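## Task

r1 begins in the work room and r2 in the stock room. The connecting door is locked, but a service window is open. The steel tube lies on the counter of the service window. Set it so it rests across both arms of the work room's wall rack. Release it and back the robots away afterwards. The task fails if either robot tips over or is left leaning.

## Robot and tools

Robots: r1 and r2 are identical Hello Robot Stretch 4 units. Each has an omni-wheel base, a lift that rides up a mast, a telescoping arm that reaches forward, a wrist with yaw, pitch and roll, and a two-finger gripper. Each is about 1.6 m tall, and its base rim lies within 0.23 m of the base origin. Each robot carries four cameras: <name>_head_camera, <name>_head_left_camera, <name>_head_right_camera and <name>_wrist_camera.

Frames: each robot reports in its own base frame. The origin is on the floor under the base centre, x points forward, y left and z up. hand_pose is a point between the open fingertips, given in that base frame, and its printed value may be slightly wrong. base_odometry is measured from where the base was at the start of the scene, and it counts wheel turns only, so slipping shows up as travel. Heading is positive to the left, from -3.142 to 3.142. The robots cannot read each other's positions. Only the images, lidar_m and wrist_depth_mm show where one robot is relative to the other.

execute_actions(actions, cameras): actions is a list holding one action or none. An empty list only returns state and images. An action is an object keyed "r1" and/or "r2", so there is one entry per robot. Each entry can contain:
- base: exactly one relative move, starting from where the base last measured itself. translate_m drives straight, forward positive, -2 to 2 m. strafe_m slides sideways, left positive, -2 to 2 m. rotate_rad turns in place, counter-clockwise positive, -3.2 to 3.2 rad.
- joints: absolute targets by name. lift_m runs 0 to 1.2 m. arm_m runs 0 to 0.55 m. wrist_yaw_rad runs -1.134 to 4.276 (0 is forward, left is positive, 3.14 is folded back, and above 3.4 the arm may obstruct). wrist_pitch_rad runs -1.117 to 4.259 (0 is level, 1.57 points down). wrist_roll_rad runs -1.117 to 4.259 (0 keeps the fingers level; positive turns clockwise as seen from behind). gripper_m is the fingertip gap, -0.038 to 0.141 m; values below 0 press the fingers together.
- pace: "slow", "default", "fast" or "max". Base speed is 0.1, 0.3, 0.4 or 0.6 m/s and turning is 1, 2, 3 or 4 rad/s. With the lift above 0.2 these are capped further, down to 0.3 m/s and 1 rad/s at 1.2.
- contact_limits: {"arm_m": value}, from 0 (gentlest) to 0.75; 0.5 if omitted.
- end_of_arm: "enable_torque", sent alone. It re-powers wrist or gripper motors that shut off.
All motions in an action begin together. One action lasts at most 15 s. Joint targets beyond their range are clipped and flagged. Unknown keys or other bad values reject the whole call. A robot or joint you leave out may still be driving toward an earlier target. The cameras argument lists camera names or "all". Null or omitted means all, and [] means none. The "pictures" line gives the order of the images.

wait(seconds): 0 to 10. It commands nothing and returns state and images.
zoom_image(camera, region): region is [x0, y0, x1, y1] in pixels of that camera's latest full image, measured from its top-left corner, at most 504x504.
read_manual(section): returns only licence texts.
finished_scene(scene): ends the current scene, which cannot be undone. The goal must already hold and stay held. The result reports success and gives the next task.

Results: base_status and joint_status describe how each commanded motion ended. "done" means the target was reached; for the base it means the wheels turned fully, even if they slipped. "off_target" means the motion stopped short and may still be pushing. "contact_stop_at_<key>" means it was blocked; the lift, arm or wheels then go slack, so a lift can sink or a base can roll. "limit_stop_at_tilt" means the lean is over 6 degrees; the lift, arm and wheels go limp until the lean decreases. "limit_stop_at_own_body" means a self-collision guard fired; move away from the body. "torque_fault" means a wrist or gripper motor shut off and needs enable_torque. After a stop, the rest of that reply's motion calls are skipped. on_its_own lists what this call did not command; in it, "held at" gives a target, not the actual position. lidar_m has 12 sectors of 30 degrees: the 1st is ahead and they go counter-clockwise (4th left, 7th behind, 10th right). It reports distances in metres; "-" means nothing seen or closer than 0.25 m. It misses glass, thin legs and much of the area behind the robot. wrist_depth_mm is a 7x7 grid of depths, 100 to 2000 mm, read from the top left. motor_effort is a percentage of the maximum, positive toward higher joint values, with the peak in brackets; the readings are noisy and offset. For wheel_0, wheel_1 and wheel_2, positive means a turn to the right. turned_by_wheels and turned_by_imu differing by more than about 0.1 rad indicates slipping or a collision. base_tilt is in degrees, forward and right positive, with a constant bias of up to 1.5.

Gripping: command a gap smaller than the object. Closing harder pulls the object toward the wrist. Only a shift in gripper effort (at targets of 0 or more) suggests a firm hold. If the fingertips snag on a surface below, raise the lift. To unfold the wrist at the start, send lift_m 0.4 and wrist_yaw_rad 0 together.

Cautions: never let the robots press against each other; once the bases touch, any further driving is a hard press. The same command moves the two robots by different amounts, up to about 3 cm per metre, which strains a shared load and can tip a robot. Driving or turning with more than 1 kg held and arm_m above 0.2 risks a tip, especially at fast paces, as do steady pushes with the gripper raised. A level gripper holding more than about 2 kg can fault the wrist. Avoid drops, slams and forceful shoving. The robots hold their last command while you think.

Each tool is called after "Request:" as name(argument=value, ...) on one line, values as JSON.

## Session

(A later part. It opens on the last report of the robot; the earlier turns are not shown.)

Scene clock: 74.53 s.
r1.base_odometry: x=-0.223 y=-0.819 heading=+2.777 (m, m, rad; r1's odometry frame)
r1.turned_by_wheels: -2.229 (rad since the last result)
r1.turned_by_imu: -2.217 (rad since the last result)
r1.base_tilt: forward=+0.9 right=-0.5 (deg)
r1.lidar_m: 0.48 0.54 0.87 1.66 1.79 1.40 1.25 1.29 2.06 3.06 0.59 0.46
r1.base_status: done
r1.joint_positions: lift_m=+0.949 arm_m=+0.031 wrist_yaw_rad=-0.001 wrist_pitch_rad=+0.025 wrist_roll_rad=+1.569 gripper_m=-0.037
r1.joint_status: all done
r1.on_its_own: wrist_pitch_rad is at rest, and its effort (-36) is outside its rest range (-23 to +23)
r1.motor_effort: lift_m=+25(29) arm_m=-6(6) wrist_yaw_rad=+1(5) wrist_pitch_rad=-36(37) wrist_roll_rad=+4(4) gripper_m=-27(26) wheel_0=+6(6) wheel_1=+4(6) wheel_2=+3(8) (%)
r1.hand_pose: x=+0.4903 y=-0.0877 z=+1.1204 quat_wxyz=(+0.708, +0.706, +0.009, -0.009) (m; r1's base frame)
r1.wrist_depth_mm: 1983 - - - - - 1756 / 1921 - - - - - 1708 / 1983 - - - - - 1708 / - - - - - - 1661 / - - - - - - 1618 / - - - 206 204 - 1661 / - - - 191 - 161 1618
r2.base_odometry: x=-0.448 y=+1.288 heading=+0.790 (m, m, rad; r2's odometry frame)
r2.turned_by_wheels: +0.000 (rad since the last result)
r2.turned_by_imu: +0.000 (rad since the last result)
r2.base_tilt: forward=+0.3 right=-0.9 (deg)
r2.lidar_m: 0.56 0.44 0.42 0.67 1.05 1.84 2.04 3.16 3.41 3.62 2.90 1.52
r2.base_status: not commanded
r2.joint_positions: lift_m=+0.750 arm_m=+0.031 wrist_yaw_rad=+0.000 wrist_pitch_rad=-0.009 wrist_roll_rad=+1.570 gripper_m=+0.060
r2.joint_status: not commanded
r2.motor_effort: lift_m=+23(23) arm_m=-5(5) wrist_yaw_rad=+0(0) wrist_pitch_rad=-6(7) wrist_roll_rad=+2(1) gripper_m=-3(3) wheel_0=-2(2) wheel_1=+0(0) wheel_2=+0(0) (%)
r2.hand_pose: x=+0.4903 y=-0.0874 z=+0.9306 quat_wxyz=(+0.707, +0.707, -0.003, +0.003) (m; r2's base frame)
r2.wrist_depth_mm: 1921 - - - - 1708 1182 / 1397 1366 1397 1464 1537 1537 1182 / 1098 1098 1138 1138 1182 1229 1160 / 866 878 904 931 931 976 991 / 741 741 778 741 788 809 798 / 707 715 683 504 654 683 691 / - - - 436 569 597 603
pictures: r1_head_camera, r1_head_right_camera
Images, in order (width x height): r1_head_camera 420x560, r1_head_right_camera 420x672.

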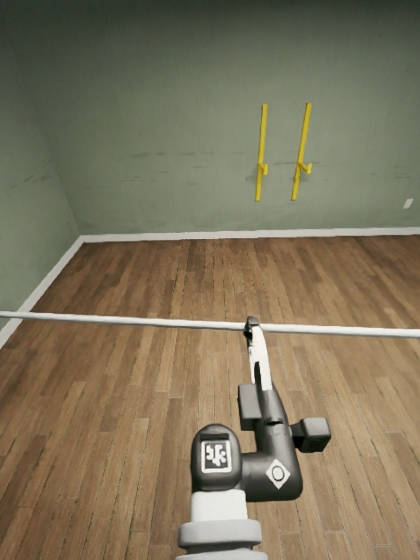

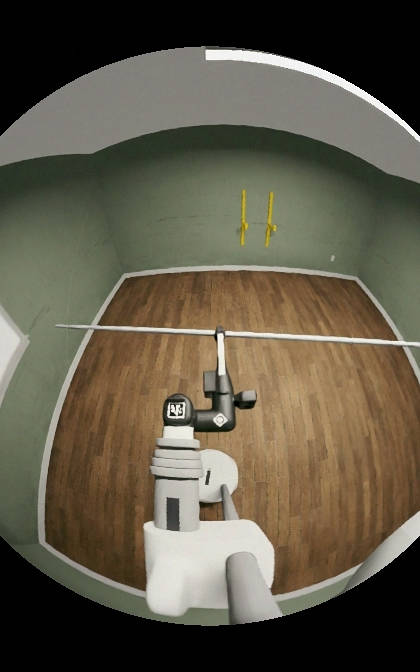

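Request:
execute_actions(actions=[{"r1":{"base":{"strafe_m":-0.7}}}], cameras=[])

Request:
execute_actions(actions=[{"r1":{"base":{"translate_m":1.85}}}], cameras=["r1_wrist_camera","r1_head_camera","r1_head_right_camera"])

Scene clock: 80.93 s.
r1.base_odometry: x=+0.027 y=-0.166 heading=+2.777 (m, m, rad; r1's odometry frame)
r1.turned_by_wheels: +0.000 (rad since the last result)
r1.turned_by_imu: -0.003 (rad since the last result)
r1.base_tilt: forward=+0.8 right=-0.4 (deg)
r1.lidar_m: 0.48 0.51 0.79 2.33 1.92 1.30 1.25 1.48 2.05 2.36 0.61 0.50
r1.base_status: done
r1.joint_positions: lift_m=+0.949 arm_m=+0.031 wrist_yaw_rad=+0.000 wrist_pitch_rad=+0.025 wrist_roll_rad=+1.569 gripper_m=-0.037
r1.joint_status: not commanded
r1.on_its_own: wrist_pitch_rad is at rest, and its effort (-36) is outside its rest range (-23 to +23)
r1.motor_effort: lift_m=+24(25) arm_m=-6(6) wrist_yaw_rad=+1(5) wrist_pitch_rad=-36(37) wrist_roll_rad=+5(5) gripper_m=-25(24) wheel_0=+3(13) wheel_1=-3(8) wheel_2=+0(2) (%)
r1.hand_pose: x=+0.4904 y=-0.0873 z=+1.1205 quat_wxyz=(+0.708, +0.706, +0.009, -0.009) (m; r1's base frame)
r1.wrist_depth_mm: 1921 - - - - - 1756 / 1921 - - - - - 1661 / 1983 - - - - - 1661 / - - - - - - 1708 / - - - - - - 1661 / - - - 208 205 - 1661 / - - - 191 - 161 1618
r2.base_odometry: x=-0.448 y=+1.288 heading=+0.790 (m, m, rad; r2's odometry frame)
r2.turned_by_wheels: +0.000 (rad since the last result)
r2.turned_by_imu: +0.001 (rad since the last result)
r2.base_tilt: forward=+0.3 right=-0.9 (deg)
r2.lidar_m: 0.57 0.44 0.42 0.68 1.04 1.82 2.04 3.19 3.38 3.59 2.88 1.51
r2.base_status: not commanded
r2.joint_positions: lift_m=+0.750 arm_m=+0.031 wrist_yaw_rad=+0.000 wrist_pitch_rad=-0.009 wrist_roll_rad=+1.570 gripper_m=+0.060
r2.joint_status: not commanded
r2.motor_effort: lift_m=+23(23) arm_m=-5(5) wrist_yaw_rad=+0(0) wrist_pitch_rad=-6(7) wrist_roll_rad=+2(1) gripper_m=-4(3) wheel_0=-2(2) wheel_1=-1(1) wheel_2=+0(0) (%)
r2.hand_pose: x=+0.4903 y=-0.0874 z=+0.9306 quat_wxyz=(+0.707, +0.707, -0.003, +0.003) (m; r2's base frame)
r2.wrist_depth_mm: 1983 - - - - 1661 1205 / 1430 1397 1430 1464 1499 1499 1229 / 1078 1098 1138 1138 1205 1205 1160 / 878 891 904 917 946 976 991 / 723 750 768 741 788 798 820 / 707 715 676 508 661 676 691 / - - - 439 574 603 597
pictures: none
No camera images: the call's "cameras" was empty. Leave "cameras" out to get every camera's image.

Scene clock: 88.57 s.
r1.base_odometry: x=-1.701 y=+0.494 heading=+2.777 (m, m, rad; r1's odometry frame)
r1.turned_by_wheels: +0.000 (rad since the last result)
r1.turned_by_imu: -0.006 (rad since the last result)
r1.base_tilt: forward=+0.8 right=-0.3 (deg)
r1.lidar_m: 0.47 0.51 0.87 2.31 2.43 3.34 3.30 3.34 2.51 2.42 0.61 0.49
r1.base_status: done
r1.joint_positions: lift_m=+0.949 arm_m=+0.031 wrist_yaw_rad=+0.000 wrist_pitch_rad=+0.025 wrist_roll_rad=+1.569 gripper_m=-0.037
r1.joint_status: not commanded
r1.on_its_own: wrist_pitch_rad is at rest, and its effort (-37) is outside its rest range (-23 to +23)
r1.motor_effort: lift_m=+24(24) arm_m=-6(6) wrist_yaw_rad=+2(4) wrist_pitch_rad=-37(37) wrist_roll_rad=+4(4) gripper_m=-28(24) wheel_0=+4(7) wheel_1=+4(10) wheel_2=-2(12) (%)
r1.hand_pose: x=+0.4903 y=-0.0874 z=+1.1205 quat_wxyz=(+0.708, +0.706, +0.009, -0.009) (m; r1's base frame)
r1.wrist_depth_mm: 788 788 788 788 798 788 788 / 778 788 788 778 788 798 788 / 788 788 798 759 809 768 788 / 788 788 788 788 788 798 788 / 788 798 788 798 798 798 798 / 788 788 798 208 204 788 788 / 798 788 788 191 715 161 798
r2.base_odometry: x=-0.448 y=+1.288 heading=+0.790 (m, m, rad; r2's odometry frame)
r2.turned_by_wheels: +0.000 (rad since the last result)
r2.turned_by_imu: +0.001 (rad since the last result)
r2.base_tilt: forward=+0.3 right=-0.9 (deg)
r2.lidar_m: 0.56 0.43 0.44 0.69 1.05 1.84 2.05 3.19 3.41 3.62 2.90 1.50
r2.base_status: not commanded
r2.joint_positions: lift_m=+0.750 arm_m=+0.031 wrist_yaw_rad=+0.000 wrist_pitch_rad=-0.009 wrist_roll_rad=+1.570 gripper_m=+0.060
r2.joint_status: not commanded
r2.motor_effort: lift_m=+23(23) arm_m=-5(5) wrist_yaw_rad=-1(0) wrist_pitch_rad=-7(7) wrist_roll_rad=+2(2) gripper_m=-3(3) wheel_0=-3(3) wheel_1=-1(0) wheel_2=+0(0) (%)
r2.hand_pose: x=+0.4903 y=-0.0874 z=+0.9306 quat_wxyz=(+0.707, +0.707, -0.003, +0.003) (m; r2's base frame)
r2.wrist_depth_mm: 1983 - - - - 1708 1160 / 1397 1397 1430 1430 1537 1499 1205 / 1098 1078 1118 1160 1160 1255 1160 / 878 891 917 917 946 946 976 / 732 741 768 750 788 798 809 / 707 723 683 500 661 683 683 / - - - 436 569 597 597
pictures: r1_head_camera, r1_head_right_camera, r1_wrist_camera
camera_calibration (this result's frames):
r1_wrist_camera: T_world_to_cam=[[0.00586612, -0.0299112, -0.999535, 1.11629], [0.0128176, 0.999473, -0.0298341, 0.17296], [0.999901, -0.0126366, 0.00624642, -0.274443], [0, 0, 0, 1]] pos_world=[0.26565, -0.142947, 1.12264]
Images, in order (width x height): r1_head_camera 420x560, r1_head_right_camera 420x672, r1_wrist_camera 616x392.

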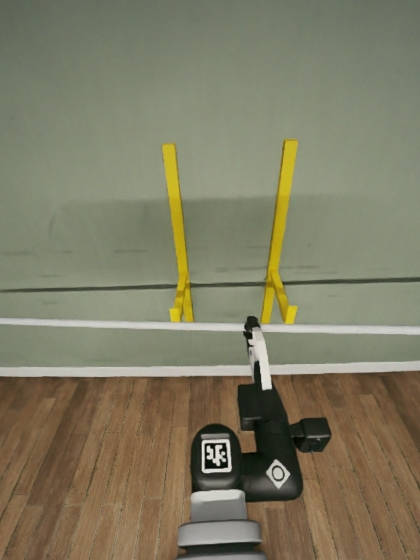

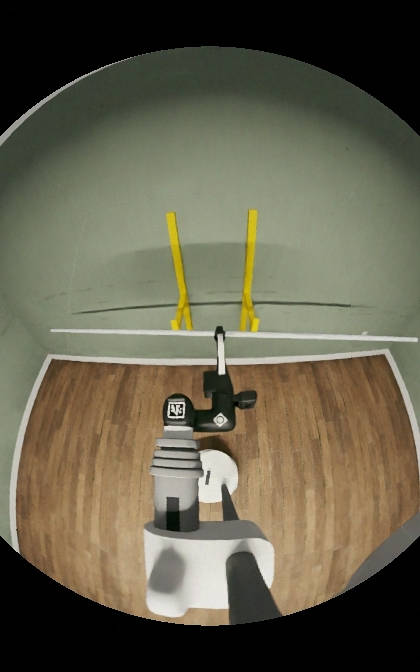

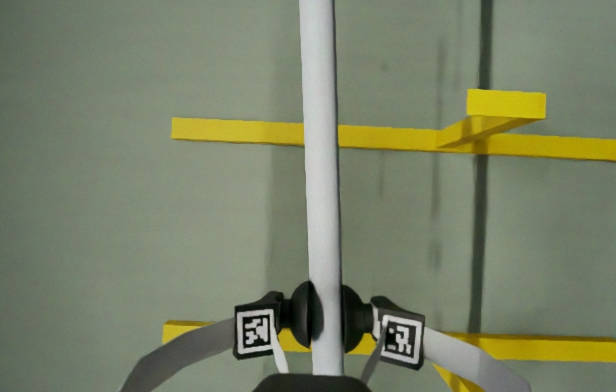

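Request:
execute_actions(actions=[{"r1":{"base":{"translate_m":0.38},"joints":{"lift_m":0.85}}}], cameras=[])

Request:
execute_actions(actions=[{"r1":{"joints":{"lift_m":0.725},"pace":"slow"}}], cameras=["r1_head_camera"])

Scene clock: 95.83 s.
r1.base_odometry: x=-2.056 y=+0.629 heading=+2.778 (m, m, rad; r1's odometry frame)
r1.turned_by_wheels: +0.001 (rad since the last result)
r1.turned_by_imu: -0.003 (rad since the last result)
r1.base_tilt: forward=+0.8 right=-0.5 (deg)
r1.lidar_m: 0.43 0.35 0.82 2.30 2.43 3.42 3.69 3.37 2.52 2.28 0.59 0.40
r1.base_status: done
r1.joint_positions: lift_m=+0.850 arm_m=+0.031 wrist_yaw_rad=+0.000 wrist_pitch_rad=+0.025 wrist_roll_rad=+1.569 gripper_m=-0.037
r1.joint_status: all done
r1.on_its_own: wrist_pitch_rad is at rest, and its effort (-37) is outside its rest range (-23 to +23)
r1.motor_effort: lift_m=+17(21) arm_m=-6(6) wrist_yaw_rad=+2(1) wrist_pitch_rad=-37(39) wrist_roll_rad=+4(4) gripper_m=-25(26) wheel_0=+4(8) wheel_1=+4(11) wheel_2=-1(11) (%)
r1.hand_pose: x=+0.4903 y=-0.0874 z=+1.0210 quat_wxyz=(+0.708, +0.706, +0.009, -0.009) (m; r1's base frame)
r1.wrist_depth_mm: 407 407 407 379 407 410 259 / 407 410 410 379 382 379 382 / 407 410 410 410 410 410 413 / 410 410 407 410 410 410 410 / 407 410 410 407 413 413 415 / 410 410 410 207 204 410 410 / 410 410 410 191 413 161 413
r2.base_odometry: x=-0.448 y=+1.288 heading=+0.790 (m, m, rad; r2's odometry frame)
r2.turned_by_wheels: +0.000 (rad since the last result)
r2.turned_by_imu: +0.001 (rad since the last result)
r2.base_tilt: forward=+0.3 right=-0.9 (deg)
r2.lidar_m: 0.56 0.44 0.41 0.67 1.04 1.84 2.01 3.17 3.39 3.63 2.88 1.48
r2.base_status: not commanded
r2.joint_positions: lift_m=+0.750 arm_m=+0.031 wrist_yaw_rad=+0.000 wrist_pitch_rad=-0.009 wrist_roll_rad=+1.570 gripper_m=+0.060
r2.joint_status: not commanded
r2.motor_effort: lift_m=+23(23) arm_m=-5(5) wrist_yaw_rad=+0(0) wrist_pitch_rad=-7(7) wrist_roll_rad=+2(2) gripper_m=-3(3) wheel_0=-2(2) wheel_1=-1(1) wheel_2=+0(0) (%)
r2.hand_pose: x=+0.4903 y=-0.0874 z=+0.9306 quat_wxyz=(+0.707, +0.707, -0.003, +0.003) (m; r2's base frame)
r2.wrist_depth_mm: 1921 - - - - 1756 1229 / 1397 1397 1430 1430 1464 1499 1229 / 1098 1098 1118 1160 1182 1229 1182 / 854 891 931 917 946 976 991 / 741 732 750 750 788 809 820 / 699 707 683 508 647 676 691 / - - - 442 574 597 603
pictures: none
No camera images: the call's "cameras" was empty. Leave "cameras" out to get every camera's image.

Scene clock: 98.30 s.
r1.base_odometry: x=-2.056 y=+0.629 heading=+2.778 (m, m, rad; r1's odometry frame)
r1.turned_by_wheels: +0.000 (rad since the last result)
r1.turned_by_imu: -0.001 (rad since the last result)
r1.base_tilt: forward=+0.7 right=-0.4 (deg)
r1.lidar_m: 0.45 0.35 0.82 2.29 2.42 3.41 3.70 3.37 2.52 2.29 0.61 0.41
r1.base_status: not commanded
r1.joint_positions: lift_m=+0.725 arm_m=+0.031 wrist_yaw_rad=+0.000 wrist_pitch_rad=+0.023 wrist_roll_rad=+1.571 gripper_m=-0.037
r1.joint_status: all done
r1.on_its_own: wrist_pitch_rad is at rest, and its effort (-30) is outside its rest range (-23 to +23)
r1.motor_effort: lift_m=+17(14) arm_m=-6(6) wrist_yaw_rad=+1(2) wrist_pitch_rad=-30(37) wrist_roll_rad=-1(4) gripper_m=-25(27) wheel_0=+4(4) wheel_1=+3(3) wheel_2=-1(1) (%)
r1.hand_pose: x=+0.4903 y=-0.0874 z=+0.8968 quat_wxyz=(+0.707, +0.707, +0.008, -0.008) (m; r1's base frame)
r1.wrist_depth_mm: 407 410 407 379 379 410 410 / 413 410 407 379 382 382 382 / 410 407 407 410 410 410 413 / 407 410 410 413 410 410 407 / 410 410 410 410 410 410 410 / 410 410 410 208 413 410 413 / 410 410 410 211 410 160 410
r2.base_odometry: x=-0.448 y=+1.288 heading=+0.790 (m, m, rad; r2's odometry frame)
r2.turned_by_wheels: +0.000 (rad since the last result)
r2.turned_by_imu: +0.000 (rad since the last result)
r2.base_tilt: forward=+0.3 right=-0.9 (deg)
r2.lidar_m: 0.55 0.44 0.42 0.68 1.03 1.84 2.03 3.19 3.41 3.62 2.88 1.53
r2.base_status: not commanded
r2.joint_positions: lift_m=+0.750 arm_m=+0.031 wrist_yaw_rad=+0.000 wrist_pitch_rad=-0.009 wrist_roll_rad=+1.570 gripper_m=+0.060
r2.joint_status: not commanded
r2.motor_effort: lift_m=+23(23) arm_m=-5(5) wrist_yaw_rad=-1(0) wrist_pitch_rad=-6(7) wrist_roll_rad=+1(2) gripper_m=-3(2) wheel_0=-2(2) wheel_1=+0(1) wheel_2=+0(0) (%)
r2.hand_pose: x=+0.4903 y=-0.0874 z=+0.9306 quat_wxyz=(+0.707, +0.707, -0.003, +0.003) (m; r2's base frame)
r2.wrist_depth_mm: 1921 - - - - 1708 1229 / 1397 1397 1430 1430 1464 1499 1205 / 1078 1098 1118 1138 1205 1205 1138 / 878 891 917 917 960 991 991 / 732 741 768 741 788 798 809 / 707 707 668 504 654 691 683 / - - - 439 569 603 603
pictures: r1_head_camera
Images, in order (width x height): r1_head_camera 420x560.

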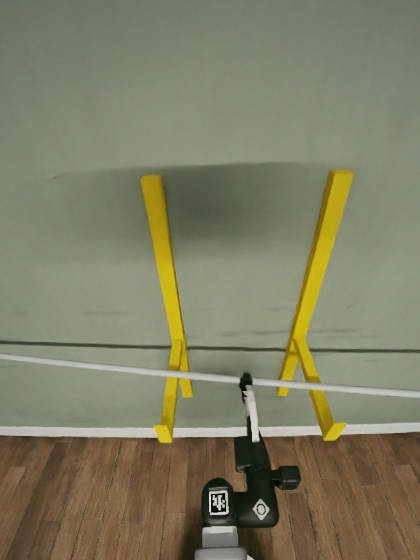

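Request:
execute_actions(actions=[{"r1":{"joints":{"lift_m":0.712,"gripper_m":0.08}}}], cameras=[])

Request:
execute_actions(actions=[{"r1":{"base":{"translate_m":-0.7},"pace":"fast"}}], cameras=["r1_head_camera"])

Scene clock: 103.07 s.
r1.base_odometry: x=-2.056 y=+0.629 heading=+2.778 (m, m, rad; r1's odometry frame)
r1.turned_by_wheels: +0.000 (rad since the last result)
r1.turned_by_imu: -0.002 (rad since the last result)
r1.base_tilt: forward=+0.8 right=-0.3 (deg)
r1.lidar_m: 0.42 0.35 0.80 2.30 2.43 3.41 3.70 3.35 2.53 2.27 0.64 0.43
r1.base_status: not commanded
r1.joint_positions: lift_m=+0.712 arm_m=+0.031 wrist_yaw_rad=+0.000 wrist_pitch_rad=+0.014 wrist_roll_rad=+1.570 gripper_m=+0.080
r1.joint_status: all done
r1.motor_effort: lift_m=+13(18) arm_m=-5(6) wrist_yaw_rad=+1(5) wrist_pitch_rad=-6(28) wrist_roll_rad=+0(2) gripper_m=-2(28) wheel_0=+4(4) wheel_1=+3(3) wheel_2=-1(1) (%)
r1.hand_pose: x=+0.4903 y=-0.0875 z=+0.8864 quat_wxyz=(+0.707, +0.707, +0.005, -0.005) (m; r1's base frame)
r1.wrist_depth_mm: 413 413 410 382 382 407 404 / 415 410 407 379 382 379 377 / 415 413 413 410 407 407 404 / 413 410 410 410 407 407 404 / 413 413 410 410 410 407 404 / 418 413 215 410 410 407 404 / 413 410 413 145 407 410 404
r2.base_odometry: x=-0.448 y=+1.288 heading=+0.790 (m, m, rad; r2's odometry frame)
r2.turned_by_wheels: +0.000 (rad since the last result)
r2.turned_by_imu: +0.000 (rad since the last result)
r2.base_tilt: forward=+0.3 right=-0.9 (deg)
r2.lidar_m: 0.57 0.43 0.43 0.68 1.06 1.83 2.03 3.19 3.43 3.61 2.88 1.52
r2.base_status: not commanded
r2.joint_positions: lift_m=+0.750 arm_m=+0.031 wrist_yaw_rad=+0.000 wrist_pitch_rad=-0.009 wrist_roll_rad=+1.570 gripper_m=+0.060
r2.joint_status: not commanded
r2.motor_effort: lift_m=+23(23) arm_m=-5(5) wrist_yaw_rad=-1(0) wrist_pitch_rad=-6(7) wrist_roll_rad=+3(3) gripper_m=-4(2) wheel_0=-2(2) wheel_1=-1(1) wheel_2=+0(0) (%)
r2.hand_pose: x=+0.4903 y=-0.0874 z=+0.9306 quat_wxyz=(+0.707, +0.707, -0.003, +0.003) (m; r2's base frame)
r2.wrist_depth_mm: 1863 - - - - 1661 1205 / 1366 1397 1397 1430 1499 1499 1205 / 1078 1078 1118 1138 1205 1229 1160 / 866 891 904 917 960 976 976 / 723 750 768 732 778 798 798 / 707 723 676 508 654 691 683 / - - - 439 574 597 591
pictures: none
No camera images: the call's "cameras" was empty. Leave "cameras" out to get every camera's image.

Scene clock: 106.17 s.
r1.base_odometry: x=-1.402 y=+0.380 heading=+2.777 (m, m, rad; r1's odometry frame)
r1.turned_by_wheels: -0.001 (rad since the last result)
r1.turned_by_imu: -0.001 (rad since the last result)
r1.base_tilt: forward=+0.8 right=-0.3 (deg)
r1.lidar_m: 1.04 1.31 2.00 2.33 2.44 3.01 2.93 3.11 2.50 2.41 1.88 1.06
r1.base_status: done
r1.joint_positions: lift_m=+0.712 arm_m=+0.031 wrist_yaw_rad=+0.000 wrist_pitch_rad=+0.014 wrist_roll_rad=+1.570 gripper_m=+0.080
r1.joint_status: not commanded
r1.motor_effort: lift_m=+14(13) arm_m=-5(5) wrist_yaw_rad=+0(0) wrist_pitch_rad=-6(6) wrist_roll_rad=-1(0) gripper_m=-3(3) wheel_0=-5(8) wheel_1=-4(13) wheel_2=+1(14) (%)
r1.hand_pose: x=+0.4903 y=-0.0874 z=+0.8864 quat_wxyz=(+0.707, +0.707, +0.005, -0.005) (m; r1's base frame)
r1.wrist_depth_mm: 1118 1118 1118 1118 1098 1098 1098 / 1118 1118 1118 1118 1118 1118 1098 / 1138 1138 1118 1098 1098 1098 1118 / 1118 1118 1118 1098 1118 1098 1098 / 1118 1138 1118 1118 1118 1118 1118 / 1118 1118 214 1078 1098 1118 1118 / 1118 1118 1098 146 1118 1098 1118
r2.base_odometry: x=-0.448 y=+1.288 heading=+0.790 (m, m, rad; r2's odometry frame)
r2.turned_by_wheels: +0.000 (rad since the last result)
r2.turned_by_imu: +0.000 (rad since the last result)
r2.base_tilt: forward=+0.3 right=-0.9 (deg)
r2.lidar_m: 0.56 0.44 0.43 0.66 1.04 1.84 2.05 3.16 3.40 3.60 2.89 1.50
r2.base_status: not commanded
r2.joint_positions: lift_m=+0.750 arm_m=+0.031 wrist_yaw_rad=+0.000 wrist_pitch_rad=-0.009 wrist_roll_rad=+1.570 gripper_m=+0.060
r2.joint_status: not commanded
r2.motor_effort: lift_m=+23(23) arm_m=-5(5) wrist_yaw_rad=+0(0) wrist_pitch_rad=-7(7) wrist_roll_rad=+2(2) gripper_m=-4(4) wheel_0=-2(2) wheel_1=-1(1) wheel_2=+0(0) (%)
r2.hand_pose: x=+0.4903 y=-0.0874 z=+0.9306 quat_wxyz=(+0.707, +0.707, -0.003, +0.003) (m; r2's base frame)
r2.wrist_depth_mm: - - - - - 1756 1182 / 1397 1430 1430 1430 1464 1499 1229 / 1060 1098 1118 1160 1160 1205 1160 / 878 878 904 917 946 976 976 / 732 750 778 750 788 788 820 / 699 699 683 508 654 676 683 / - - - 439 569 597 603
pictures: r1_head_camera
Images, in order (width x height): r1_head_camera 420x560.

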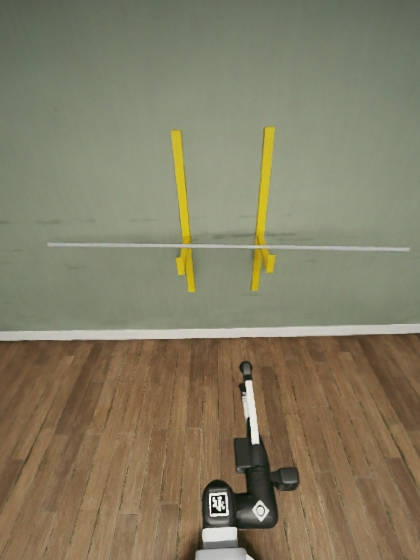

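Request:
finished_scene(scene=2)

The scene is finished: the task was done.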